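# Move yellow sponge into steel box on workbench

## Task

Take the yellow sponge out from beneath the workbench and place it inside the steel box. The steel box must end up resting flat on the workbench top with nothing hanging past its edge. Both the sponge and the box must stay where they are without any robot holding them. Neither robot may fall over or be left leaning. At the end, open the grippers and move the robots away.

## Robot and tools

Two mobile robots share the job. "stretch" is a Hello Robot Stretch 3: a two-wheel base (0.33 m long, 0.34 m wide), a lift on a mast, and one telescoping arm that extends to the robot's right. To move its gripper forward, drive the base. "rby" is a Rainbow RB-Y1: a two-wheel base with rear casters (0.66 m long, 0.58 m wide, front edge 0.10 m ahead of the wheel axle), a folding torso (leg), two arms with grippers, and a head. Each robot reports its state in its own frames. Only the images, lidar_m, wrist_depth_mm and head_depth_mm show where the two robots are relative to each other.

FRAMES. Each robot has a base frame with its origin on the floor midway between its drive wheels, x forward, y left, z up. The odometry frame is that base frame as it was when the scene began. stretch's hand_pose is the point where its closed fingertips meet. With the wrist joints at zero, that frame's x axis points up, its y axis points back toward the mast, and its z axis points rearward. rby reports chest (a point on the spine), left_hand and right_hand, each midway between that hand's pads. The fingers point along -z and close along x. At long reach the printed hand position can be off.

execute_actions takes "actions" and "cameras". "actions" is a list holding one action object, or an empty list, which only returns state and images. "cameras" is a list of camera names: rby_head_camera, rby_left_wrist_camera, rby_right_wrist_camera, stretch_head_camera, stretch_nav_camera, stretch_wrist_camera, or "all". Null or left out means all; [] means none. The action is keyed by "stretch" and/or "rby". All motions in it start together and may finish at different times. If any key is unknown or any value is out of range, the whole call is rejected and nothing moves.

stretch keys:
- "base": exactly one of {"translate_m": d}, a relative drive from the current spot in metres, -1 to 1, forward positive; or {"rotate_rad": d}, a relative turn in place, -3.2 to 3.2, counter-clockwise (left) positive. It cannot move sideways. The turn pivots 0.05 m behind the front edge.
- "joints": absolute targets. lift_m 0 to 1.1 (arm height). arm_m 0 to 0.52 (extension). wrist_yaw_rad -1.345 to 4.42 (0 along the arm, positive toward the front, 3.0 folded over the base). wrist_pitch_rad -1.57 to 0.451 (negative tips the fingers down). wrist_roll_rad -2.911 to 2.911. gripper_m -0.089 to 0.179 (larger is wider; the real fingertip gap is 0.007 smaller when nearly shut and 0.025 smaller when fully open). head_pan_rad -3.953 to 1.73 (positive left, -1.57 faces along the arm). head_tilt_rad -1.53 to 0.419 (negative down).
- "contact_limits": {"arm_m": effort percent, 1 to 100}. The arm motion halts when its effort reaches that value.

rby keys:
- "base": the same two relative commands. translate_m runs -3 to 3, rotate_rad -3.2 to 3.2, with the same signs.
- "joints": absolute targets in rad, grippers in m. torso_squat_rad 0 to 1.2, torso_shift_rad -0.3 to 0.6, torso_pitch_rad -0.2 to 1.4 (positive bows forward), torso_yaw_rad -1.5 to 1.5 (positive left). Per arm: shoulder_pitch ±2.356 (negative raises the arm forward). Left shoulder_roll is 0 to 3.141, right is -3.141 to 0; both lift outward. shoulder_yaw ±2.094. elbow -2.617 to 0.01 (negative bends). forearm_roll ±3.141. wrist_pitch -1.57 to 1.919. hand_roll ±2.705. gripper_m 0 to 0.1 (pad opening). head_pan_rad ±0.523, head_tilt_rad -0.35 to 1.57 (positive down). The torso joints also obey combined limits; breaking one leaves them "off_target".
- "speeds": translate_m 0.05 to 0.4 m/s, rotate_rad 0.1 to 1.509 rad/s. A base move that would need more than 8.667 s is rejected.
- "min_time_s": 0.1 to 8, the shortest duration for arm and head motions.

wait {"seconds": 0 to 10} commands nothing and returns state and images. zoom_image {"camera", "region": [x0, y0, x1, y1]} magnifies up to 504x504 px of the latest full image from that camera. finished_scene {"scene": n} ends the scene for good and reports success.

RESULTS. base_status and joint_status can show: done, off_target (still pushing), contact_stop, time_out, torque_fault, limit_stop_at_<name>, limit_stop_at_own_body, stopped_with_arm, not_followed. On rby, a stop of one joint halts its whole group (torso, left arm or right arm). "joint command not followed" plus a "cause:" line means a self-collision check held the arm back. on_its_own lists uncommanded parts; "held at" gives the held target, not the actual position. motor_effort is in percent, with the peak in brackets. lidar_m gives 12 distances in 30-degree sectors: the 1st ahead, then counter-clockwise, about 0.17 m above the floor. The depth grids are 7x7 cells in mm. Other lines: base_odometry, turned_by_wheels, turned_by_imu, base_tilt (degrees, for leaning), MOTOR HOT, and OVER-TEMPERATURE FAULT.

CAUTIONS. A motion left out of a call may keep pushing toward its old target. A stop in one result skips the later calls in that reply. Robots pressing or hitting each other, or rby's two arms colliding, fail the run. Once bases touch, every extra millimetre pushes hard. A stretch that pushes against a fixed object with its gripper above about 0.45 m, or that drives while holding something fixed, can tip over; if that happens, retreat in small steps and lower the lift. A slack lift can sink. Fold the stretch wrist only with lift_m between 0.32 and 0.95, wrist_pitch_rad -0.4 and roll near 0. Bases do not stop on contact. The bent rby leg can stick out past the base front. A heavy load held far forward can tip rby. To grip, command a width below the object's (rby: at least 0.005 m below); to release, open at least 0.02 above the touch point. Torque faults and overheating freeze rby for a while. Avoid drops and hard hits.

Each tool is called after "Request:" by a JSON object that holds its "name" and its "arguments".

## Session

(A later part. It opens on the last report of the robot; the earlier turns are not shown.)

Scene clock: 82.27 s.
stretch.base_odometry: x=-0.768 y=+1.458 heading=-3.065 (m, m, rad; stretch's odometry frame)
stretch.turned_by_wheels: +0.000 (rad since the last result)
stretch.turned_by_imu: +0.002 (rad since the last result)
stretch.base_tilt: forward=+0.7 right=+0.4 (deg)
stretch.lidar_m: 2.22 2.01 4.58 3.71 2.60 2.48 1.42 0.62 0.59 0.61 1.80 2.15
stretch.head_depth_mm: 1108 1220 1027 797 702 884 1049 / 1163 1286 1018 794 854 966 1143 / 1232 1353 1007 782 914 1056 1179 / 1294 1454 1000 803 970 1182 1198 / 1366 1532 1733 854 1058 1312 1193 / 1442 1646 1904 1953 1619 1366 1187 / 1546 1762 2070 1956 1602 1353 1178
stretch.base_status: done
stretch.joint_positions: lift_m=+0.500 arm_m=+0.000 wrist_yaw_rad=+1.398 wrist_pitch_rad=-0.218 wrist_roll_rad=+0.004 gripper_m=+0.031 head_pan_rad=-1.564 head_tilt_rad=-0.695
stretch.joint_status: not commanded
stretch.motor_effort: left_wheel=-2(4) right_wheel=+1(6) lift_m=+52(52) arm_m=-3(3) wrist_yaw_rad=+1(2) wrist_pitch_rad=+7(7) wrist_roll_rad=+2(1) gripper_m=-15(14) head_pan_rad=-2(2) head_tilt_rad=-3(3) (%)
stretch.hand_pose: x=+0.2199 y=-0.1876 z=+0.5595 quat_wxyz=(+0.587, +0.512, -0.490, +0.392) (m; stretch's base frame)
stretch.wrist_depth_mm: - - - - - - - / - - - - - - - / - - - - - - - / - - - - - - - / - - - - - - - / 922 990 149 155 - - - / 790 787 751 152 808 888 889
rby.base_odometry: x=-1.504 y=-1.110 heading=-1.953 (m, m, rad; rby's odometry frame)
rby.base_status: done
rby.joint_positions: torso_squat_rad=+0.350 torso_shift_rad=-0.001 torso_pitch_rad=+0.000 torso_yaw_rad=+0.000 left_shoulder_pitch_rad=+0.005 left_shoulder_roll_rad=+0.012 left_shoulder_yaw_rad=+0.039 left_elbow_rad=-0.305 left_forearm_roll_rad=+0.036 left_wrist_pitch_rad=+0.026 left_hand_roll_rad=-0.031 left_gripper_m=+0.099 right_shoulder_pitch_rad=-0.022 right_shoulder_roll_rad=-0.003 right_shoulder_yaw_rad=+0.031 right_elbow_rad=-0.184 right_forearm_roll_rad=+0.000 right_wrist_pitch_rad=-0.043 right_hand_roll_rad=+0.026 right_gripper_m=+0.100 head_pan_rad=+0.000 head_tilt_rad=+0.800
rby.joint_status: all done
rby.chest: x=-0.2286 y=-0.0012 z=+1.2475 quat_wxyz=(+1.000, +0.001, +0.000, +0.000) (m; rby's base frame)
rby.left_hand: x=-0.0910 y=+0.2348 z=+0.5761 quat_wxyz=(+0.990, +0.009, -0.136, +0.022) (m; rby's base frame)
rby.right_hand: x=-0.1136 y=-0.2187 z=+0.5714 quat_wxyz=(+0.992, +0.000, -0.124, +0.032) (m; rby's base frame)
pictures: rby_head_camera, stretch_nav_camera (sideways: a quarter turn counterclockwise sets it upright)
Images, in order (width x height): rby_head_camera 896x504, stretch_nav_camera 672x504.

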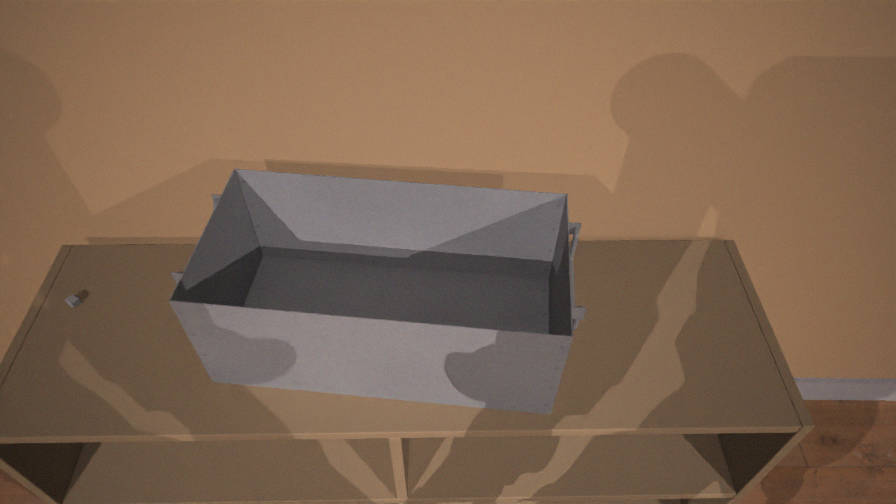

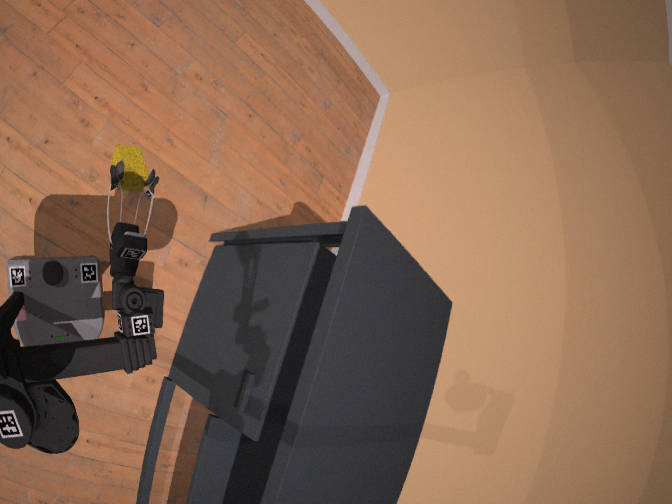

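Request:
{"name": "execute_actions", "arguments": {"actions": [{"stretch":{"base":{"translate_m":0.5}},"rby":{"joints":{"left_shoulder_pitch_rad":-1.2,"left_elbow_rad":-0.4,"left_wrist_pitch_rad":1.6,"left_hand_roll_rad":1.57,"left_shoulder_roll_rad":0.2,"right_shoulder_pitch_rad":-1.2,"right_elbow_rad":-0.4,"right_wrist_pitch_rad":1.6,"right_hand_roll_rad":1.57,"right_shoulder_roll_rad":-0.2}}}], "cameras": ["rby_head_camera","rby_left_wrist_camera","rby_right_wrist_camera"]}}

Scene clock: 90.30 s.
stretch.base_odometry: x=-1.267 y=+1.420 heading=-3.065 (m, m, rad; stretch's odometry frame)
stretch.turned_by_wheels: +0.000 (rad since the last result)
stretch.turned_by_imu: +0.002 (rad since the last result)
stretch.base_tilt: forward=+0.8 right=+0.5 (deg)
stretch.lidar_m: 1.77 1.63 1.69 4.32 3.10 2.92 1.91 0.86 0.79 1.58 1.79 1.72
stretch.head_depth_mm: 1324 1447 1603 1808 1669 1265 1216 / 1381 1535 1696 1900 1645 1398 1200 / 1460 1630 1814 1952 1654 1389 1205 / 1536 1722 1947 1989 1638 1384 1191 / 1628 1837 2086 1965 1615 1370 1195 / 1727 1940 2243 1968 1623 1360 1183 / 1826 2069 2309 1949 1596 1365 1182
stretch.base_status: done
stretch.joint_positions: lift_m=+0.500 arm_m=+0.000 wrist_yaw_rad=+1.398 wrist_pitch_rad=-0.218 wrist_roll_rad=+0.004 gripper_m=+0.031 head_pan_rad=-1.564 head_tilt_rad=-0.695
stretch.joint_status: not commanded
stretch.motor_effort: left_wheel=-3(4) right_wheel=+2(6) lift_m=+53(52) arm_m=-3(3) wrist_yaw_rad=+1(2) wrist_pitch_rad=+6(6) wrist_roll_rad=+2(2) gripper_m=-14(14) head_pan_rad=-2(2) head_tilt_rad=-4(3) (%)
stretch.hand_pose: x=+0.2199 y=-0.1876 z=+0.5595 quat_wxyz=(+0.587, +0.512, -0.490, +0.392) (m; stretch's base frame)
stretch.wrist_depth_mm: - - - - - - - / - - - - - - - / - - - - - - - / - - - - - - - / - - - - - - - / 926 991 149 156 - - - / 763 797 760 151 829 870 886
rby.base_odometry: x=-1.504 y=-1.110 heading=-1.953 (m, m, rad; rby's odometry frame)
rby.base_status: not commanded
rby.joint_positions: torso_squat_rad=+0.350 torso_shift_rad=-0.001 torso_pitch_rad=+0.000 torso_yaw_rad=+0.000 left_shoulder_pitch_rad=-1.200 left_shoulder_roll_rad=+0.200 left_shoulder_yaw_rad=+0.039 left_elbow_rad=-0.400 left_forearm_roll_rad=+0.036 left_wrist_pitch_rad=+1.600 left_hand_roll_rad=+1.570 left_gripper_m=+0.099 right_shoulder_pitch_rad=-1.200 right_shoulder_roll_rad=-0.200 right_shoulder_yaw_rad=+0.031 right_elbow_rad=-0.400 right_forearm_roll_rad=+0.000 right_wrist_pitch_rad=+1.600 right_hand_roll_rad=+1.570 right_gripper_m=+0.100 head_pan_rad=+0.000 head_tilt_rad=+0.800
rby.joint_status: all done
rby.chest: x=-0.2286 y=-0.0012 z=+1.2475 quat_wxyz=(+1.000, +0.001, +0.000, +0.000) (m; rby's base frame)
rby.left_hand: x=+0.2890 y=+0.2326 z=+0.9910 quat_wxyz=(+0.745, +0.088, -0.070, +0.658) (m; rby's base frame)
rby.right_hand: x=+0.2909 y=-0.2497 z=+0.9941 quat_wxyz=(+0.644, -0.105, +0.121, +0.748) (m; rby's base frame)
pictures: rby_head_camera, rby_left_wrist_camera, rby_right_wrist_camera
Images, in order (width x height): rby_head_camera 896x504, rby_left_wrist_camera 644x364, rby_right_wrist_camera 644x364.

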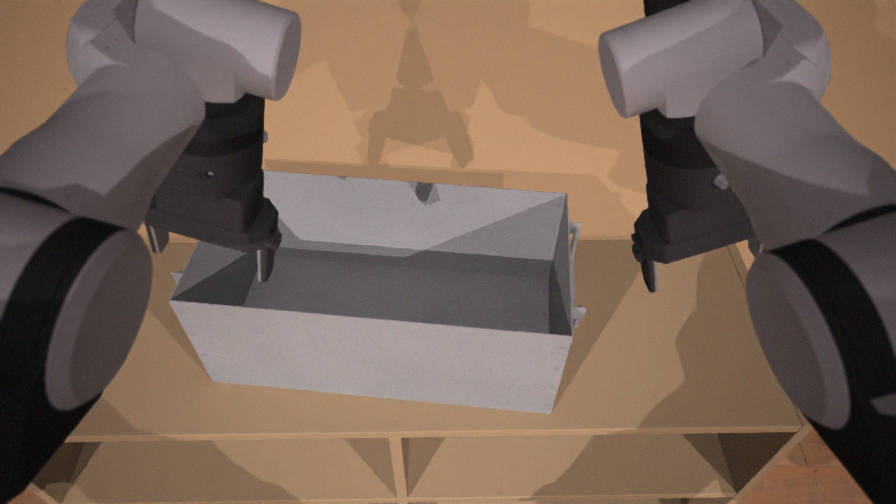

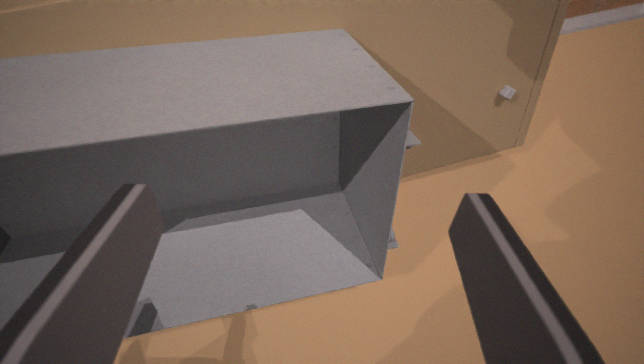

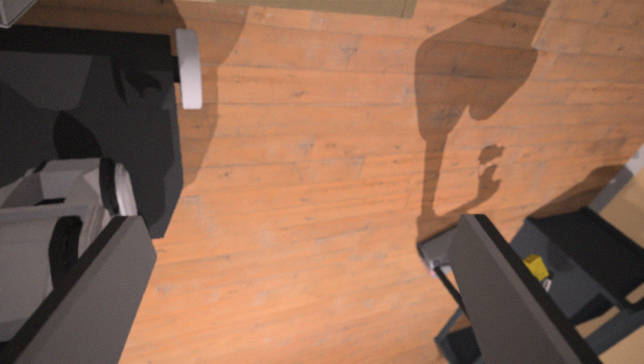

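Request:
{"name": "execute_actions", "arguments": {"actions": [{"rby":{"base":{"rotate_rad":-0.51}}}], "cameras": []}}

Request:
{"name": "execute_actions", "arguments": {"actions": [{"rby":{"base":{"translate_m":-0.4},"joints":{"left_shoulder_roll_rad":0.27,"right_shoulder_roll_rad":-0.25}}}], "cameras": []}}

Request:
{"name": "execute_actions", "arguments": {"actions": [{"rby":{"base":{"rotate_rad":0.4},"joints":{"torso_shift_rad":0.2}}}], "cameras": []}}

Request:
{"name": "execute_actions", "arguments": {"actions": [{"rby":{"base":{"translate_m":0.4}}}], "cameras": ["rby_head_camera","rby_left_wrist_camera","rby_right_wrist_camera"]}}

Scene clock: 93.77 s.
stretch.base_odometry: x=-1.267 y=+1.420 heading=-3.065 (m, m, rad; stretch's odometry frame)
stretch.turned_by_wheels: +0.000 (rad since the last result)
stretch.turned_by_imu: +0.001 (rad since the last result)
stretch.base_tilt: forward=+0.5 right=+0.4 (deg)
stretch.lidar_m: 1.76 1.70 1.86 4.31 3.10 2.92 1.91 0.86 0.79 1.58 1.80 1.71
stretch.head_depth_mm: 1316 1438 1617 1834 1666 1268 1212 / 1393 1538 1709 1886 1647 1401 1208 / 1462 1604 1832 1945 1626 1387 1194 / 1525 1728 1943 1999 1638 1383 1193 / 1633 1834 2101 1967 1620 1367 1192 / 1731 1958 2217 1961 1621 1358 1186 / 1836 2106 2355 1940 1600 1357 1177
stretch.base_status: not commanded
stretch.joint_positions: lift_m=+0.500 arm_m=+0.000 wrist_yaw_rad=+1.398 wrist_pitch_rad=-0.218 wrist_roll_rad=+0.004 gripper_m=+0.031 head_pan_rad=-1.564 head_tilt_rad=-0.695
stretch.joint_status: not commanded
stretch.motor_effort: left_wheel=-2(3) right_wheel=+2(2) lift_m=+52(52) arm_m=-4(3) wrist_yaw_rad=+2(3) wrist_pitch_rad=+6(6) wrist_roll_rad=+2(2) gripper_m=-15(14) head_pan_rad=-2(2) head_tilt_rad=-4(4) (%)
stretch.hand_pose: x=+0.2199 y=-0.1876 z=+0.5595 quat_wxyz=(+0.587, +0.512, -0.490, +0.392) (m; stretch's base frame)
stretch.wrist_depth_mm: - - - - - - - / - - - - - - - / - - - - - - - / - - - - - - - / - - - - - - - / 957 972 150 156 - - - / 773 804 772 151 815 858 873
rby.base_odometry: x=-1.504 y=-1.110 heading=-2.463 (m, m, rad; rby's odometry frame)
rby.base_status: done
rby.joint_positions: torso_squat_rad=+0.350 torso_shift_rad=-0.001 torso_pitch_rad=+0.000 torso_yaw_rad=+0.000 left_shoulder_pitch_rad=-1.200 left_shoulder_roll_rad=+0.200 left_shoulder_yaw_rad=+0.039 left_elbow_rad=-0.400 left_forearm_roll_rad=+0.036 left_wrist_pitch_rad=+1.600 left_hand_roll_rad=+1.570 left_gripper_m=+0.099 right_shoulder_pitch_rad=-1.200 right_shoulder_roll_rad=-0.200 right_shoulder_yaw_rad=+0.031 right_elbow_rad=-0.400 right_forearm_roll_rad=+0.000 right_wrist_pitch_rad=+1.600 right_hand_roll_rad=+1.570 right_gripper_m=+0.100 head_pan_rad=+0.000 head_tilt_rad=+0.800
rby.joint_status: not commanded
rby.chest: x=-0.2286 y=-0.0011 z=+1.2475 quat_wxyz=(+1.000, +0.001, +0.000, +0.000) (m; rby's base frame)
rby.left_hand: x=+0.2890 y=+0.2326 z=+0.9909 quat_wxyz=(+0.745, +0.088, -0.070, +0.658) (m; rby's base frame)
rby.right_hand: x=+0.2909 y=-0.2496 z=+0.9941 quat_wxyz=(+0.644, -0.105, +0.122, +0.748) (m; rby's base frame)
pictures: none
No camera images: the call's "cameras" was empty. Leave "cameras" out to get every camera's image.

Scene clock: 96.33 s.
stretch.base_odometry: x=-1.267 y=+1.420 heading=-3.065 (m, m, rad; stretch's odometry frame)
stretch.turned_by_wheels: +0.000 (rad since the last result)
stretch.turned_by_imu: +0.000 (rad since the last result)
stretch.base_tilt: forward=+0.7 right=+0.3 (deg)
stretch.lidar_m: 1.75 1.72 1.74 4.36 3.10 2.92 1.91 0.87 0.79 1.59 1.80 1.71
stretch.head_depth_mm: 1317 1453 1603 1804 1658 1266 1212 / 1378 1532 1700 1882 1654 1390 1204 / 1454 1610 1818 1944 1642 1382 1204 / 1529 1713 1935 1992 1627 1383 1191 / 1612 1817 2082 1974 1612 1365 1195 / 1722 1941 2254 1970 1614 1359 1185 / 1852 2074 2306 1959 1599 1361 1178
stretch.base_status: not commanded
stretch.joint_positions: lift_m=+0.500 arm_m=+0.000 wrist_yaw_rad=+1.398 wrist_pitch_rad=-0.218 wrist_roll_rad=+0.004 gripper_m=+0.031 head_pan_rad=-1.564 head_tilt_rad=-0.695
stretch.joint_status: not commanded
stretch.motor_effort: left_wheel=-3(3) right_wheel=+2(2) lift_m=+53(53) arm_m=-4(3) wrist_yaw_rad=+2(2) wrist_pitch_rad=+6(7) wrist_roll_rad=+1(2) gripper_m=-14(15) head_pan_rad=-2(2) head_tilt_rad=-3(4) (%)
stretch.hand_pose: x=+0.2199 y=-0.1876 z=+0.5595 quat_wxyz=(+0.587, +0.512, -0.490, +0.392) (m; stretch's base frame)
stretch.wrist_depth_mm: - - - - - - - / - - - - - - - / - - - - - - - / - - - - - - - / - - - - - - - / 923 984 150 157 - - - / 806 804 750 152 817 856 872
rby.base_odometry: x=-1.192 y=-0.859 heading=-2.464 (m, m, rad; rby's odometry frame)
rby.base_status: done
rby.joint_positions: torso_squat_rad=+0.350 torso_shift_rad=-0.001 torso_pitch_rad=+0.000 torso_yaw_rad=+0.000 left_shoulder_pitch_rad=-1.200 left_shoulder_roll_rad=+0.270 left_shoulder_yaw_rad=+0.039 left_elbow_rad=-0.400 left_forearm_roll_rad=+0.036 left_wrist_pitch_rad=+1.600 left_hand_roll_rad=+1.570 left_gripper_m=+0.099 right_shoulder_pitch_rad=-1.200 right_shoulder_roll_rad=-0.250 right_shoulder_yaw_rad=+0.031 right_elbow_rad=-0.400 right_forearm_roll_rad=+0.000 right_wrist_pitch_rad=+1.600 right_hand_roll_rad=+1.570 right_gripper_m=+0.100 head_pan_rad=+0.000 head_tilt_rad=+0.800
rby.joint_status: all done
rby.chest: x=-0.2286 y=-0.0012 z=+1.2475 quat_wxyz=(+1.000, +0.001, +0.000, +0.000) (m; rby's base frame)
rby.left_hand: x=+0.2942 y=+0.2730 z=+1.0034 quat_wxyz=(+0.722, +0.092, -0.084, +0.680) (m; rby's base frame)
rby.right_hand: x=+0.2941 y=-0.2785 z=+1.0030 quat_wxyz=(+0.660, -0.114, +0.126, +0.732) (m; rby's base frame)
pictures: none
No camera images: the call's "cameras" was empty. Leave "cameras" out to get every camera's image.

Scene clock: 98.47 s.
stretch.base_odometry: x=-1.267 y=+1.420 heading=-3.065 (m, m, rad; stretch's odometry frame)
stretch.turned_by_wheels: +0.000 (rad since the last result)
stretch.turned_by_imu: +0.000 (rad since the last result)
stretch.base_tilt: forward=+0.6 right=+0.4 (deg)
stretch.lidar_m: 1.76 1.72 1.74 4.35 3.09 2.92 1.91 0.87 0.79 1.59 1.80 1.71
stretch.head_depth_mm: 1321 1450 1604 1797 1667 1271 1214 / 1383 1530 1698 1879 1627 1391 1207 / 1464 1610 1822 1967 1634 1388 1189 / 1533 1721 1946 1986 1632 1381 1183 / 1635 1826 2093 1970 1610 1376 1193 / 1732 1960 2245 1955 1611 1367 1184 / 1843 2063 2321 1948 1596 1360 1185
stretch.base_status: not commanded
stretch.joint_positions: lift_m=+0.500 arm_m=+0.000 wrist_yaw_rad=+1.398 wrist_pitch_rad=-0.218 wrist_roll_rad=+0.004 gripper_m=+0.031 head_pan_rad=-1.564 head_tilt_rad=-0.695
stretch.joint_status: not commanded
stretch.motor_effort: left_wheel=-3(3) right_wheel=+2(2) lift_m=+53(52) arm_m=-3(3) wrist_yaw_rad=+1(1) wrist_pitch_rad=+6(6) wrist_roll_rad=+2(2) gripper_m=-14(14) head_pan_rad=-2(2) head_tilt_rad=-4(4) (%)
stretch.hand_pose: x=+0.2199 y=-0.1876 z=+0.5595 quat_wxyz=(+0.587, +0.512, -0.490, +0.392) (m; stretch's base frame)
stretch.wrist_depth_mm: - - - - - - - / - - - - - - - / - - - - - - - / - - - - - - - / - - - - - - - / 908 - 149 157 - - - / 801 793 757 151 816 844 881
rby.base_odometry: x=-1.192 y=-0.859 heading=-2.064 (m, m, rad; rby's odometry frame)
rby.base_status: done
rby.joint_positions: torso_squat_rad=+0.350 torso_shift_rad=+0.200 torso_pitch_rad=+0.000 torso_yaw_rad=+0.000 left_shoulder_pitch_rad=-1.200 left_shoulder_roll_rad=+0.270 left_shoulder_yaw_rad=+0.039 left_elbow_rad=-0.400 left_forearm_roll_rad=+0.036 left_wrist_pitch_rad=+1.600 left_hand_roll_rad=+1.570 left_gripper_m=+0.099 right_shoulder_pitch_rad=-1.200 right_shoulder_roll_rad=-0.250 right_shoulder_yaw_rad=+0.031 right_elbow_rad=-0.400 right_forearm_roll_rad=+0.000 right_wrist_pitch_rad=+1.600 right_hand_roll_rad=+1.570 right_gripper_m=+0.100 head_pan_rad=+0.000 head_tilt_rad=+0.800
rby.joint_status: all done
rby.chest: x=-0.0973 y=-0.0012 z=+1.2344 quat_wxyz=(+1.000, +0.001, +0.000, +0.000) (m; rby's base frame)
rby.left_hand: x=+0.4255 y=+0.2730 z=+0.9902 quat_wxyz=(+0.722, +0.093, -0.083, +0.680) (m; rby's base frame)
rby.right_hand: x=+0.4254 y=-0.2785 z=+0.9898 quat_wxyz=(+0.660, -0.114, +0.126, +0.732) (m; rby's base frame)
pictures: none
No camera images: the call's "cameras" was empty. Leave "cameras" out to get every camera's image.

Scene clock: 101.03 s.
stretch.base_odometry: x=-1.267 y=+1.420 heading=-3.065 (m, m, rad; stretch's odometry frame)
stretch.turned_by_wheels: +0.000 (rad since the last result)
stretch.turned_by_imu: +0.000 (rad since the last result)
stretch.base_tilt: forward=+0.6 right=+0.2 (deg)
stretch.lidar_m: 1.77 1.82 1.84 4.34 3.10 2.91 1.91 0.86 0.79 1.59 1.80 1.72
stretch.head_depth_mm: 1323 1447 1607 1798 1665 1268 1210 / 1376 1514 1721 1900 1656 1383 1205 / 1449 1606 1814 1967 1635 1389 1207 / 1533 1711 1952 1990 1630 1387 1195 / 1610 1820 2081 1990 1621 1375 1190 / 1724 1950 2231 1944 1605 1358 1181 / 1830 2111 2305 1943 1606 1350 1178
stretch.base_status: not commanded
stretch.joint_positions: lift_m=+0.500 arm_m=+0.000 wrist_yaw_rad=+1.398 wrist_pitch_rad=-0.218 wrist_roll_rad=+0.004 gripper_m=+0.031 head_pan_rad=-1.564 head_tilt_rad=-0.695
stretch.joint_status: not commanded
stretch.motor_effort: left_wheel=-3(2) right_wheel=+2(2) lift_m=+53(53) arm_m=-3(3) wrist_yaw_rad=+2(2) wrist_pitch_rad=+6(6) wrist_roll_rad=+2(2) gripper_m=-14(14) head_pan_rad=-1(2) head_tilt_rad=-3(3) (%)
stretch.hand_pose: x=+0.2199 y=-0.1876 z=+0.5595 quat_wxyz=(+0.587, +0.512, -0.490, +0.392) (m; stretch's base frame)
stretch.wrist_depth_mm: - - - - - - - / - - - - - - - / - - - - - - - / - - - - - - - / - - - - - - - / 928 - 149 156 - - - / 778 786 767 151 806 849 869
rby.base_odometry: x=-1.382 y=-1.211 heading=-2.065 (m, m, rad; rby's odometry frame)
rby.base_status: done
rby.joint_positions: torso_squat_rad=+0.350 torso_shift_rad=+0.200 torso_pitch_rad=+0.000 torso_yaw_rad=+0.000 left_shoulder_pitch_rad=-1.200 left_shoulder_roll_rad=+0.270 left_shoulder_yaw_rad=+0.039 left_elbow_rad=-0.400 left_forearm_roll_rad=+0.036 left_wrist_pitch_rad=+1.600 left_hand_roll_rad=+1.570 left_gripper_m=+0.099 right_shoulder_pitch_rad=-1.200 right_shoulder_roll_rad=-0.250 right_shoulder_yaw_rad=+0.031 right_elbow_rad=-0.400 right_forearm_roll_rad=+0.000 right_wrist_pitch_rad=+1.600 right_hand_roll_rad=+1.570 right_gripper_m=+0.100 head_pan_rad=+0.000 head_tilt_rad=+0.800
rby.joint_status: not commanded
rby.chest: x=-0.0974 y=-0.0012 z=+1.2344 quat_wxyz=(+1.000, +0.001, +0.000, +0.000) (m; rby's base frame)
rby.left_hand: x=+0.4255 y=+0.2730 z=+0.9902 quat_wxyz=(+0.722, +0.093, -0.083, +0.680) (m; rby's base frame)
rby.right_hand: x=+0.4254 y=-0.2785 z=+0.9899 quat_wxyz=(+0.660, -0.114, +0.126, +0.732) (m; rby's base frame)
pictures: rby_head_camera, rby_left_wrist_camera, rby_right_wrist_camera
Images, in order (width x height): rby_head_camera 896x504, rby_left_wrist_camera 644x364, rby_right_wrist_camera 644x364.

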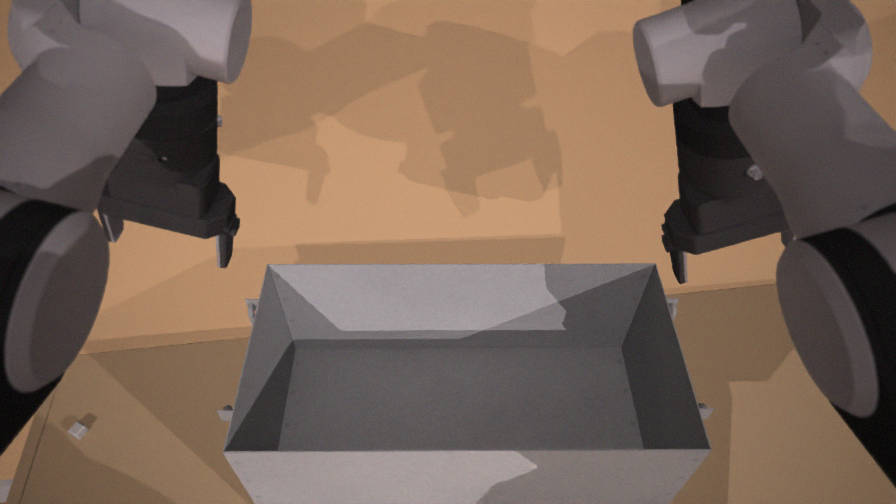

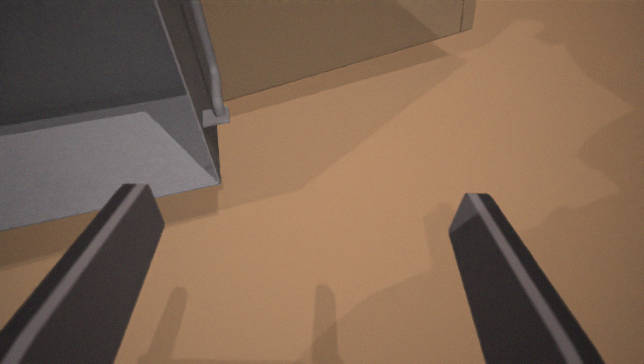

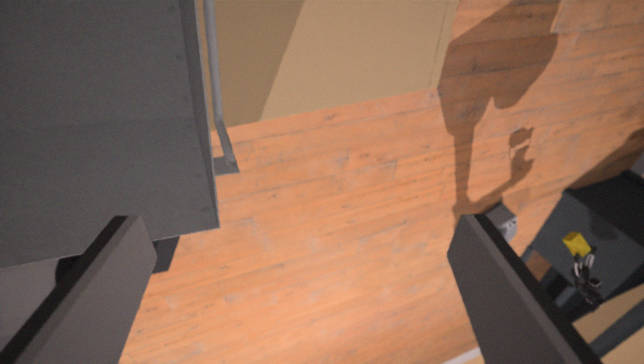

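Request:
{"name": "execute_actions", "arguments": {"actions": [{"rby":{"base":{"translate_m":0.025},"joints":{"torso_squat_rad":0.65,"left_shoulder_roll_rad":0.25,"right_shoulder_roll_rad":-0.29}}}], "cameras": ["rby_head_camera","rby_left_wrist_camera","rby_right_wrist_camera"]}}

Scene clock: 103.77 s.
stretch.base_odometry: x=-1.267 y=+1.420 heading=-3.065 (m, m, rad; stretch's odometry frame)
stretch.turned_by_wheels: +0.000 (rad since the last result)
stretch.turned_by_imu: +0.000 (rad since the last result)
stretch.base_tilt: forward=+0.6 right=+0.3 (deg)
stretch.lidar_m: 1.76 1.83 1.93 4.35 3.10 2.92 1.91 0.86 0.79 1.59 1.80 1.72
stretch.head_depth_mm: 1316 1448 1616 1806 1665 1263 1205 / 1387 1519 1704 1903 1634 1399 1207 / 1459 1605 1799 1962 1635 1383 1199 / 1529 1706 1963 1990 1629 1382 1192 / 1626 1821 2072 1990 1612 1363 1188 / 1728 1956 2240 1966 1609 1368 1194 / 1852 2072 2304 1957 1611 1357 1176
stretch.base_status: not commanded
stretch.joint_positions: lift_m=+0.500 arm_m=+0.000 wrist_yaw_rad=+1.398 wrist_pitch_rad=-0.218 wrist_roll_rad=+0.004 gripper_m=+0.031 head_pan_rad=-1.564 head_tilt_rad=-0.695
stretch.joint_status: not commanded
stretch.motor_effort: left_wheel=-2(3) right_wheel=+2(2) lift_m=+52(52) arm_m=-3(3) wrist_yaw_rad=+1(3) wrist_pitch_rad=+6(6) wrist_roll_rad=+2(2) gripper_m=-15(14) head_pan_rad=-2(2) head_tilt_rad=-4(3) (%)
stretch.hand_pose: x=+0.2199 y=-0.1876 z=+0.5595 quat_wxyz=(+0.587, +0.512, -0.490, +0.392) (m; stretch's base frame)
stretch.wrist_depth_mm: - - - - - - - / - - - - - - - / - - - - - - - / - - - - - - - / - - - - - - - / 965 - 149 156 - - - / 777 804 743 151 823 849 899
rby.base_odometry: x=-1.393 y=-1.233 heading=-2.065 (m, m, rad; rby's odometry frame)
rby.base_status: done
rby.joint_positions: torso_squat_rad=+0.650 torso_shift_rad=+0.200 torso_pitch_rad=+0.000 torso_yaw_rad=+0.000 left_shoulder_pitch_rad=-1.200 left_shoulder_roll_rad=+0.250 left_shoulder_yaw_rad=+0.039 left_elbow_rad=-0.400 left_forearm_roll_rad=+0.036 left_wrist_pitch_rad=+1.600 left_hand_roll_rad=+1.570 left_gripper_m=+0.099 right_shoulder_pitch_rad=-1.200 right_shoulder_roll_rad=-0.290 right_shoulder_yaw_rad=+0.031 right_elbow_rad=-0.400 right_forearm_roll_rad=+0.000 right_wrist_pitch_rad=+1.600 right_hand_roll_rad=+1.570 right_gripper_m=+0.100 head_pan_rad=+0.000 head_tilt_rad=+0.800
rby.joint_status: all done
rby.chest: x=-0.1173 y=-0.0010 z=+1.1361 quat_wxyz=(+1.000, +0.001, +0.000, +0.000) (m; rby's base frame)
rby.left_hand: x=+0.4043 y=+0.2616 z=+0.8883 quat_wxyz=(+0.729, +0.091, -0.080, +0.674) (m; rby's base frame)
rby.right_hand: x=+0.4071 y=-0.3014 z=+0.8993 quat_wxyz=(+0.673, -0.121, +0.129, +0.718) (m; rby's base frame)
pictures: rby_head_camera, rby_left_wrist_camera, rby_right_wrist_camera
Images, in order (width x height): rby_head_camera 896x504, rby_left_wrist_camera 644x364, rby_right_wrist_camera 644x364.

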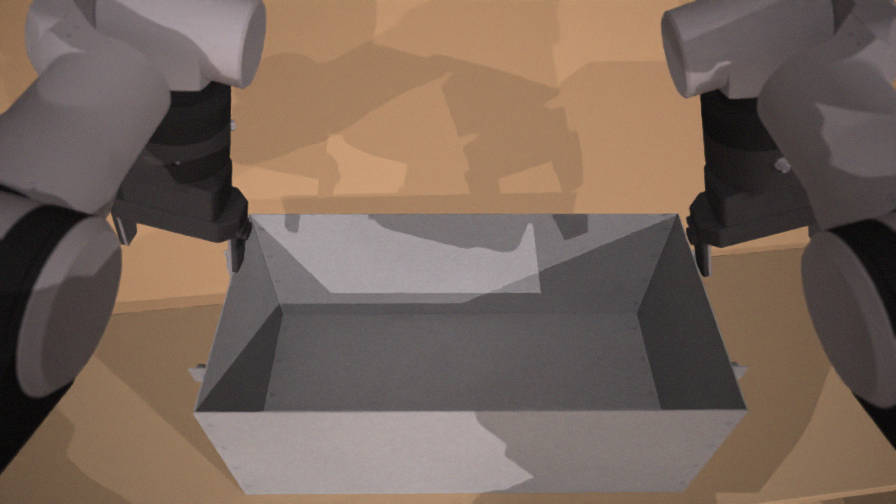

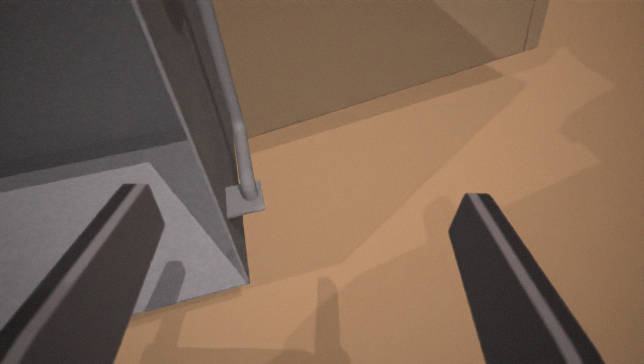

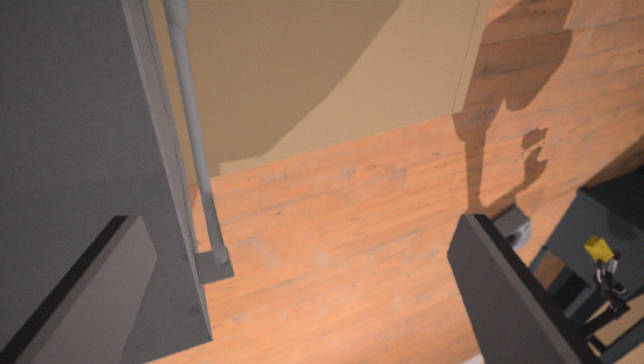

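Request:
{"name": "execute_actions", "arguments": {"actions": [{"rby":{"base":{"translate_m":0.03},"joints":{"left_shoulder_roll_rad":0.18,"right_shoulder_roll_rad":-0.19}}}], "cameras": ["rby_head_camera","rby_left_wrist_camera","rby_right_wrist_camera"]}}

Scene clock: 106.77 s.
stretch.base_odometry: x=-1.267 y=+1.420 heading=-3.065 (m, m, rad; stretch's odometry frame)
stretch.turned_by_wheels: +0.000 (rad since the last result)
stretch.turned_by_imu: +0.000 (rad since the last result)
stretch.base_tilt: forward=+0.6 right=+0.3 (deg)
stretch.lidar_m: 1.77 1.83 2.10 4.33 3.09 2.92 1.91 0.86 0.79 1.59 1.79 1.72
stretch.head_depth_mm: 1316 1458 1606 1814 1668 1259 1208 / 1381 1519 1711 1886 1652 1397 1203 / 1454 1613 1818 1952 1636 1389 1202 / 1518 1728 1952 1987 1628 1372 1199 / 1624 1828 2078 1986 1616 1369 1192 / 1714 1932 2213 1949 1609 1360 1186 / 1854 2076 2289 1945 1609 1353 1185
stretch.base_status: not commanded
stretch.joint_positions: lift_m=+0.500 arm_m=+0.000 wrist_yaw_rad=+1.398 wrist_pitch_rad=-0.218 wrist_roll_rad=+0.004 gripper_m=+0.031 head_pan_rad=-1.564 head_tilt_rad=-0.695
stretch.joint_status: not commanded
stretch.motor_effort: left_wheel=-3(3) right_wheel=+2(2) lift_m=+53(53) arm_m=-3(4) wrist_yaw_rad=+2(2) wrist_pitch_rad=+6(6) wrist_roll_rad=+2(2) gripper_m=-14(14) head_pan_rad=-2(2) head_tilt_rad=-4(4) (%)
stretch.hand_pose: x=+0.2199 y=-0.1876 z=+0.5595 quat_wxyz=(+0.587, +0.512, -0.490, +0.392) (m; stretch's base frame)
stretch.wrist_depth_mm: - - - - - - - / - - - - - - - / - - - - - - - / - - - - - - - / - - - - - - - / 953 962 149 157 - - - / 773 795 768 151 812 853 868
rby.base_odometry: x=-1.408 y=-1.260 heading=-2.065 (m, m, rad; rby's odometry frame)
rby.base_status: done
rby.joint_positions: torso_squat_rad=+0.650 torso_shift_rad=+0.200 torso_pitch_rad=+0.000 torso_yaw_rad=+0.000 left_shoulder_pitch_rad=-1.200 left_shoulder_roll_rad=+0.180 left_shoulder_yaw_rad=+0.039 left_elbow_rad=-0.400 left_forearm_roll_rad=+0.036 left_wrist_pitch_rad=+1.600 left_hand_roll_rad=+1.570 left_gripper_m=+0.099 right_shoulder_pitch_rad=-1.200 right_shoulder_roll_rad=-0.190 right_shoulder_yaw_rad=+0.031 right_elbow_rad=-0.400 right_forearm_roll_rad=+0.000 right_wrist_pitch_rad=+1.600 right_hand_roll_rad=+1.570 right_gripper_m=+0.100 head_pan_rad=+0.000 head_tilt_rad=+0.800
rby.joint_status: all done
rby.chest: x=-0.1173 y=-0.0010 z=+1.1361 quat_wxyz=(+1.000, +0.001, +0.000, +0.000) (m; rby's base frame)
rby.left_hand: x=+0.3982 y=+0.2213 z=+0.8760 quat_wxyz=(+0.751, +0.087, -0.065, +0.651) (m; rby's base frame)
rby.right_hand: x=+0.4013 y=-0.2437 z=+0.8807 quat_wxyz=(+0.641, -0.103, +0.121, +0.751) (m; rby's base frame)
pictures: rby_head_camera, rby_left_wrist_camera, rby_right_wrist_camera
Images, in order (width x height): rby_head_camera 896x504, rby_left_wrist_camera 644x364, rby_right_wrist_camera 644x364.

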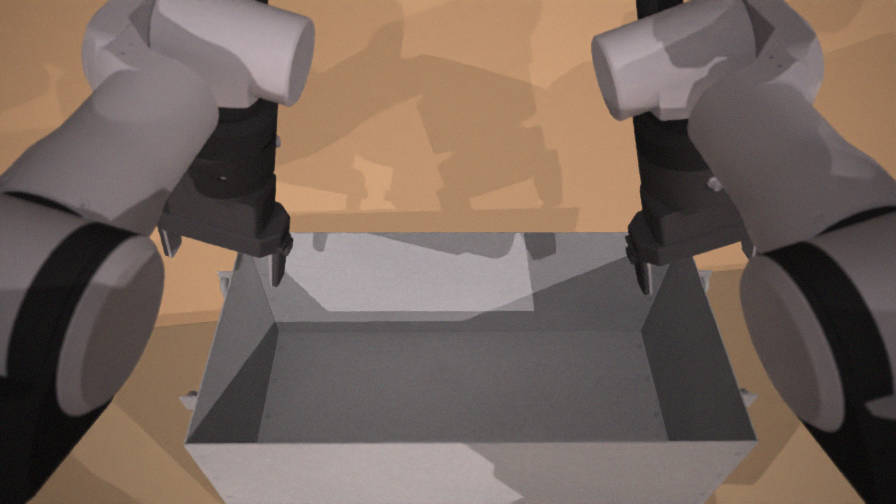

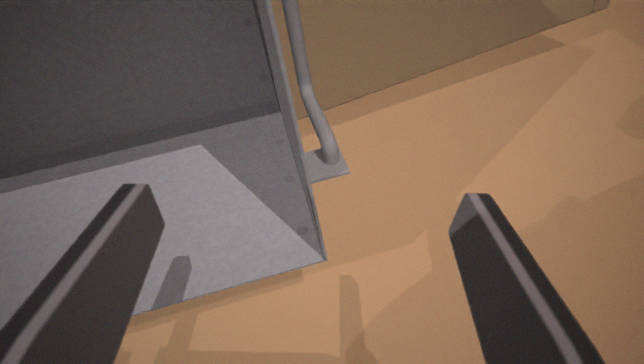

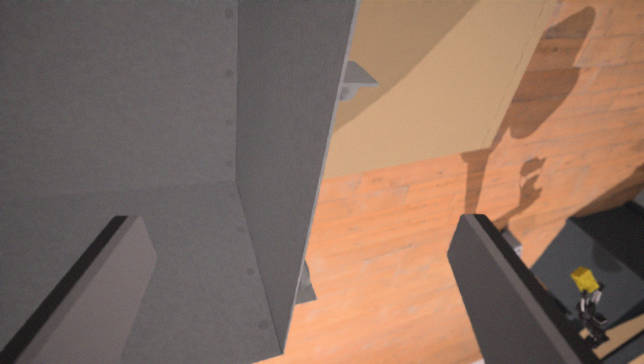

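Request:
{"name": "execute_actions", "arguments": {"actions": [{"rby":{"base":{"translate_m":0.02},"joints":{"torso_squat_rad":0.92}}}], "cameras": ["rby_head_camera","rby_left_wrist_camera","rby_right_wrist_camera"]}}

Scene clock: 108.97 s.
stretch.base_odometry: x=-1.267 y=+1.420 heading=-3.065 (m, m, rad; stretch's odometry frame)
stretch.turned_by_wheels: +0.000 (rad since the last result)
stretch.turned_by_imu: +0.000 (rad since the last result)
stretch.base_tilt: forward=+0.6 right=+0.3 (deg)
stretch.lidar_m: 1.77 1.84 4.36 4.36 3.07 2.92 1.91 0.86 0.79 1.59 1.80 1.71
stretch.head_depth_mm: 1314 1451 1610 1818 1657 1265 1207 / 1377 1524 1712 1895 1643 1397 1201 / 1471 1609 1830 1958 1621 1374 1209 / 1546 1702 1953 1987 1620 1377 1191 / 1636 1818 2094 1988 1618 1362 1187 / 1727 1942 2222 1980 1618 1362 1182 / 1836 2089 2282 1940 1600 1361 1178
stretch.base_status: not commanded
stretch.joint_positions: lift_m=+0.500 arm_m=+0.000 wrist_yaw_rad=+1.398 wrist_pitch_rad=-0.218 wrist_roll_rad=+0.004 gripper_m=+0.031 head_pan_rad=-1.564 head_tilt_rad=-0.695
stretch.joint_status: not commanded
stretch.motor_effort: left_wheel=-3(3) right_wheel=+2(2) lift_m=+53(52) arm_m=-3(3) wrist_yaw_rad=+2(1) wrist_pitch_rad=+6(6) wrist_roll_rad=+2(2) gripper_m=-13(14) head_pan_rad=-2(2) head_tilt_rad=-4(3) (%)
stretch.hand_pose: x=+0.2199 y=-0.1876 z=+0.5595 quat_wxyz=(+0.587, +0.512, -0.490, +0.392) (m; stretch's base frame)
stretch.wrist_depth_mm: - - - - - - - / - - - - - - - / - - - - - - - / - - - - - - - / - - - - - - - / 944 - 149 156 - - - / 788 786 740 151 819 853 868
rby.base_odometry: x=-1.417 y=-1.277 heading=-2.065 (m, m, rad; rby's odometry frame)
rby.base_status: done
rby.joint_positions: torso_squat_rad=+0.874 torso_shift_rad=+0.198 torso_pitch_rad=-0.006 torso_yaw_rad=+0.000 left_shoulder_pitch_rad=-1.207 left_shoulder_roll_rad=+0.182 left_shoulder_yaw_rad=+0.039 left_elbow_rad=-0.403 left_forearm_roll_rad=+0.035 left_wrist_pitch_rad=+1.600 left_hand_roll_rad=+1.570 left_gripper_m=+0.099 right_shoulder_pitch_rad=-1.200 right_shoulder_roll_rad=-0.190 right_shoulder_yaw_rad=+0.031 right_elbow_rad=-0.400 right_forearm_roll_rad=+0.000 right_wrist_pitch_rad=+1.600 right_hand_roll_rad=+1.570 right_gripper_m=+0.100 head_pan_rad=+0.000 head_tilt_rad=+0.800
rby.joint_status: torso_squat_rad contact_stop (moved +0.224 of +0.270)
rby.on_its_own: torso_squat_rad is held at +0.874, not at your +0.920, since a contact_stop
rby.chest: x=-0.1416 y=-0.0013 z=+1.0302 quat_wxyz=(+1.000, +0.001, -0.003, +0.000) (m; rby's base frame)
rby.left_hand: x=+0.3785 y=+0.2207 z=+0.7777 quat_wxyz=(+0.751, +0.083, -0.072, +0.651) (m; rby's base frame)
rby.right_hand: x=+0.3784 y=-0.2440 z=+0.7777 quat_wxyz=(+0.641, -0.105, +0.119, +0.751) (m; rby's base frame)
pictures: rby_head_camera, rby_left_wrist_camera, rby_right_wrist_camera
Images, in order (width x height): rby_head_camera 896x504, rby_left_wrist_camera 644x364, rby_right_wrist_camera 644x364.

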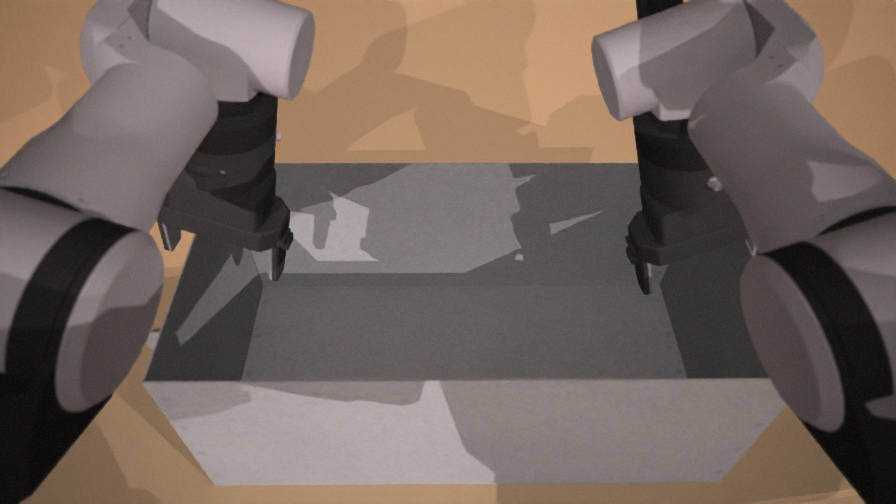

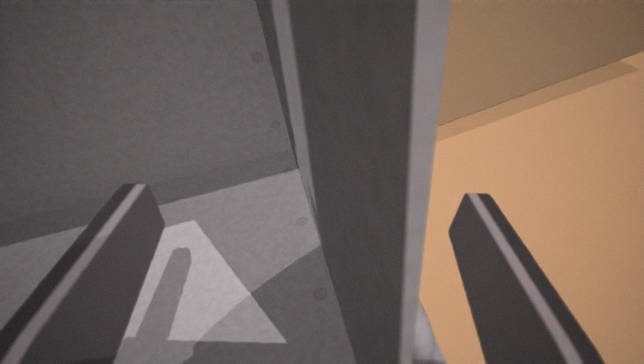

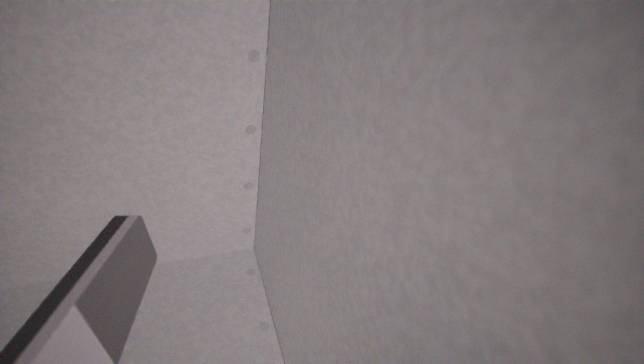

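Request:
{"name": "execute_actions", "arguments": {"actions": [{"rby":{"joints":{"torso_squat_rad":0.85}}}], "cameras": []}}

Request:
{"name": "execute_actions", "arguments": {"actions": [{"rby":{"joints":{"left_gripper_m":0.0,"right_gripper_m":0.0}}}], "cameras": ["rby_head_camera","rby_left_wrist_camera","rby_right_wrist_camera"]}}

Scene clock: 110.07 s.
stretch.base_odometry: x=-1.267 y=+1.420 heading=-3.065 (m, m, rad; stretch's odometry frame)
stretch.turned_by_wheels: +0.000 (rad since the last result)
stretch.turned_by_imu: +0.000 (rad since the last result)
stretch.base_tilt: forward=+0.6 right=+0.4 (deg)
stretch.lidar_m: 1.76 1.84 4.34 4.32 3.10 2.92 1.91 0.86 0.79 1.59 1.80 1.71
stretch.head_depth_mm: 1325 1444 1611 1813 1649 1262 1213 / 1381 1528 1709 1894 1638 1396 1209 / 1459 1615 1811 1965 1637 1385 1205 / 1529 1700 1946 2006 1629 1379 1186 / 1621 1812 2072 1961 1616 1373 1178 / 1730 1950 2244 1968 1616 1364 1184 / 1851 2092 2319 1943 1597 1355 1179
stretch.base_status: not commanded
stretch.joint_positions: lift_m=+0.500 arm_m=+0.000 wrist_yaw_rad=+1.398 wrist_pitch_rad=-0.218 wrist_roll_rad=+0.004 gripper_m=+0.031 head_pan_rad=-1.564 head_tilt_rad=-0.695
stretch.joint_status: not commanded
stretch.motor_effort: left_wheel=-3(3) right_wheel=+2(2) lift_m=+53(52) arm_m=-4(3) wrist_yaw_rad=+2(2) wrist_pitch_rad=+6(6) wrist_roll_rad=+2(2) gripper_m=-14(14) head_pan_rad=-2(2) head_tilt_rad=-4(4) (%)
stretch.hand_pose: x=+0.2199 y=-0.1876 z=+0.5595 quat_wxyz=(+0.587, +0.512, -0.490, +0.392) (m; stretch's base frame)
stretch.wrist_depth_mm: - - - - - - - / - - - - - - - / - - - - - - - / - - - - - - - / - - - - - - - / 937 986 149 156 - - - / 773 785 748 151 806 874 890
rby.base_odometry: x=-1.417 y=-1.277 heading=-2.065 (m, m, rad; rby's odometry frame)
rby.base_status: not commanded
rby.joint_positions: torso_squat_rad=+0.850 torso_shift_rad=+0.199 torso_pitch_rad=-0.004 torso_yaw_rad=+0.000 left_shoulder_pitch_rad=-1.201 left_shoulder_roll_rad=+0.180 left_shoulder_yaw_rad=+0.039 left_elbow_rad=-0.400 left_forearm_roll_rad=+0.036 left_wrist_pitch_rad=+1.600 left_hand_roll_rad=+1.570 left_gripper_m=+0.099 right_shoulder_pitch_rad=-1.200 right_shoulder_roll_rad=-0.190 right_shoulder_yaw_rad=+0.031 right_elbow_rad=-0.400 right_forearm_roll_rad=+0.000 right_wrist_pitch_rad=+1.600 right_hand_roll_rad=+1.570 right_gripper_m=+0.100 head_pan_rad=+0.000 head_tilt_rad=+0.800
rby.joint_status: all done
rby.chest: x=-0.1381 y=-0.0010 z=+1.0428 quat_wxyz=(+1.000, +0.001, -0.002, +0.000) (m; rby's base frame)
rby.left_hand: x=+0.3786 y=+0.2215 z=+0.7851 quat_wxyz=(+0.751, +0.086, -0.067, +0.651) (m; rby's base frame)
rby.right_hand: x=+0.3815 y=-0.2438 z=+0.7896 quat_wxyz=(+0.641, -0.104, +0.120, +0.751) (m; rby's base frame)
pictures: none
No camera images: the call's "cameras" was empty. Leave "cameras" out to get every camera's image.

Scene clock: 111.57 s.
stretch.base_odometry: x=-1.267 y=+1.420 heading=-3.065 (m, m, rad; stretch's odometry frame)
stretch.turned_by_wheels: +0.000 (rad since the last result)
stretch.turned_by_imu: +0.000 (rad since the last result)
stretch.base_tilt: forward=+0.7 right=+0.4 (deg)
stretch.lidar_m: 1.76 1.84 4.34 4.32 3.09 2.91 1.91 0.87 0.79 1.59 1.80 1.72
stretch.head_depth_mm: 1317 1443 1607 1808 1665 1265 1212 / 1379 1522 1696 1895 1636 1403 1210 / 1453 1606 1805 1957 1631 1387 1205 / 1535 1711 1955 2002 1632 1381 1193 / 1626 1826 2093 1977 1632 1376 1189 / 1713 1955 2268 1938 1620 1371 1189 / 1833 2081 2280 1936 1605 1357 1184
stretch.base_status: not commanded
stretch.joint_positions: lift_m=+0.500 arm_m=+0.000 wrist_yaw_rad=+1.398 wrist_pitch_rad=-0.218 wrist_roll_rad=+0.004 gripper_m=+0.031 head_pan_rad=-1.564 head_tilt_rad=-0.695
stretch.joint_status: not commanded
stretch.motor_effort: left_wheel=-3(3) right_wheel=+2(2) lift_m=+53(52) arm_m=-3(4) wrist_yaw_rad=+1(2) wrist_pitch_rad=+6(6) wrist_roll_rad=+2(1) gripper_m=-14(14) head_pan_rad=-1(3) head_tilt_rad=-3(4) (%)
stretch.hand_pose: x=+0.2199 y=-0.1876 z=+0.5595 quat_wxyz=(+0.587, +0.512, -0.490, +0.392) (m; stretch's base frame)
stretch.wrist_depth_mm: - - - - - - - / - - - - - - - / - - - - - - - / - - - - - - - / - - - - - - - / 951 - 149 156 - - - / 793 790 758 152 813 862 848
rby.base_odometry: x=-1.417 y=-1.277 heading=-2.065 (m, m, rad; rby's odometry frame)
rby.base_status: not commanded
rby.joint_positions: torso_squat_rad=+0.850 torso_shift_rad=+0.199 torso_pitch_rad=-0.004 torso_yaw_rad=+0.000 left_shoulder_pitch_rad=-1.199 left_shoulder_roll_rad=+0.192 left_shoulder_yaw_rad=+0.038 left_elbow_rad=-0.400 left_forearm_roll_rad=+0.032 left_wrist_pitch_rad=+1.600 left_hand_roll_rad=+1.570 left_gripper_m=+0.043 right_shoulder_pitch_rad=-1.200 right_shoulder_roll_rad=-0.203 right_shoulder_yaw_rad=+0.032 right_elbow_rad=-0.400 right_forearm_roll_rad=+0.004 right_wrist_pitch_rad=+1.600 right_hand_roll_rad=+1.570 right_gripper_m=+0.048 head_pan_rad=+0.000 head_tilt_rad=+0.800
rby.joint_status: left_gripper_m off_target (ended at +0.043, target +0.000); right_gripper_m off_target (ended at +0.048, target +0.000)
rby.chest: x=-0.1382 y=-0.0010 z=+1.0428 quat_wxyz=(+1.000, +0.001, -0.002, +0.000) (m; rby's base frame)
rby.left_hand: x=+0.3794 y=+0.2296 z=+0.7867 quat_wxyz=(+0.747, +0.089, -0.071, +0.655) (m; rby's base frame)
rby.right_hand: x=+0.3825 y=-0.2522 z=+0.7921 quat_wxyz=(+0.645, -0.109, +0.122, +0.747) (m; rby's base frame)
pictures: rby_head_camera, rby_left_wrist_camera, rby_right_wrist_camera
Images, in order (width x height): rby_head_camera 896x504, rby_left_wrist_camera 644x364, rby_right_wrist_camera 644x364.

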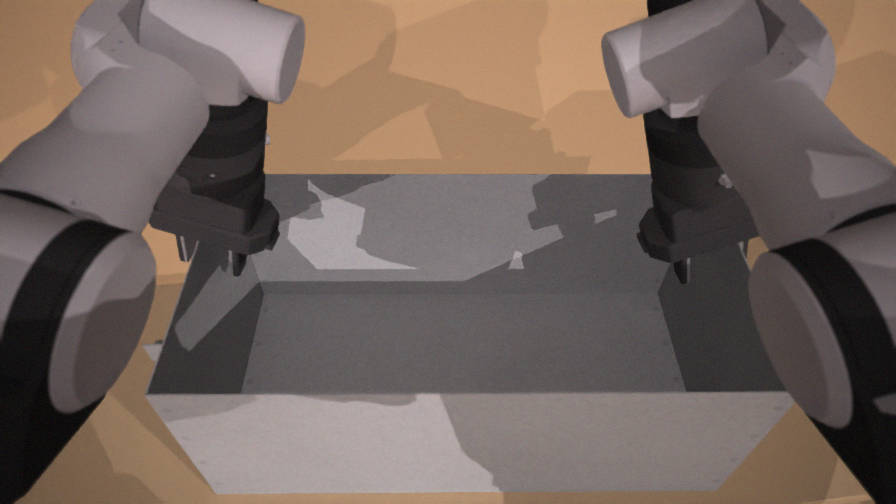

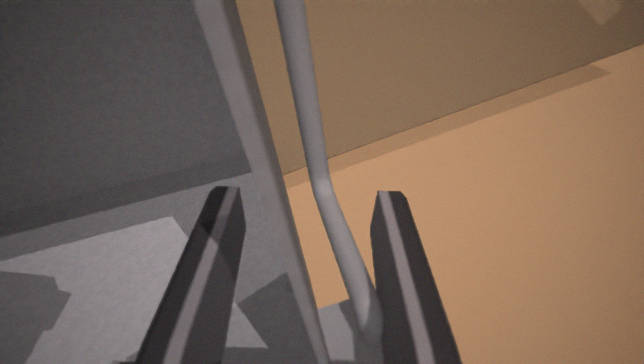

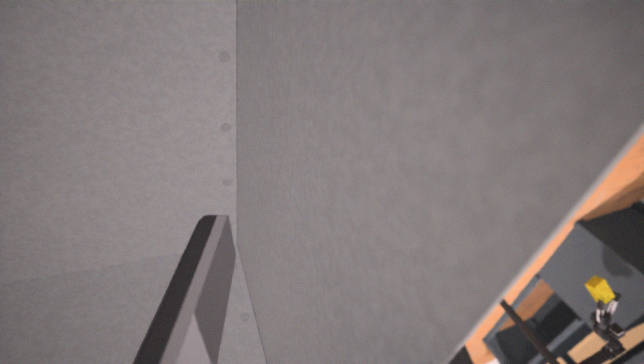

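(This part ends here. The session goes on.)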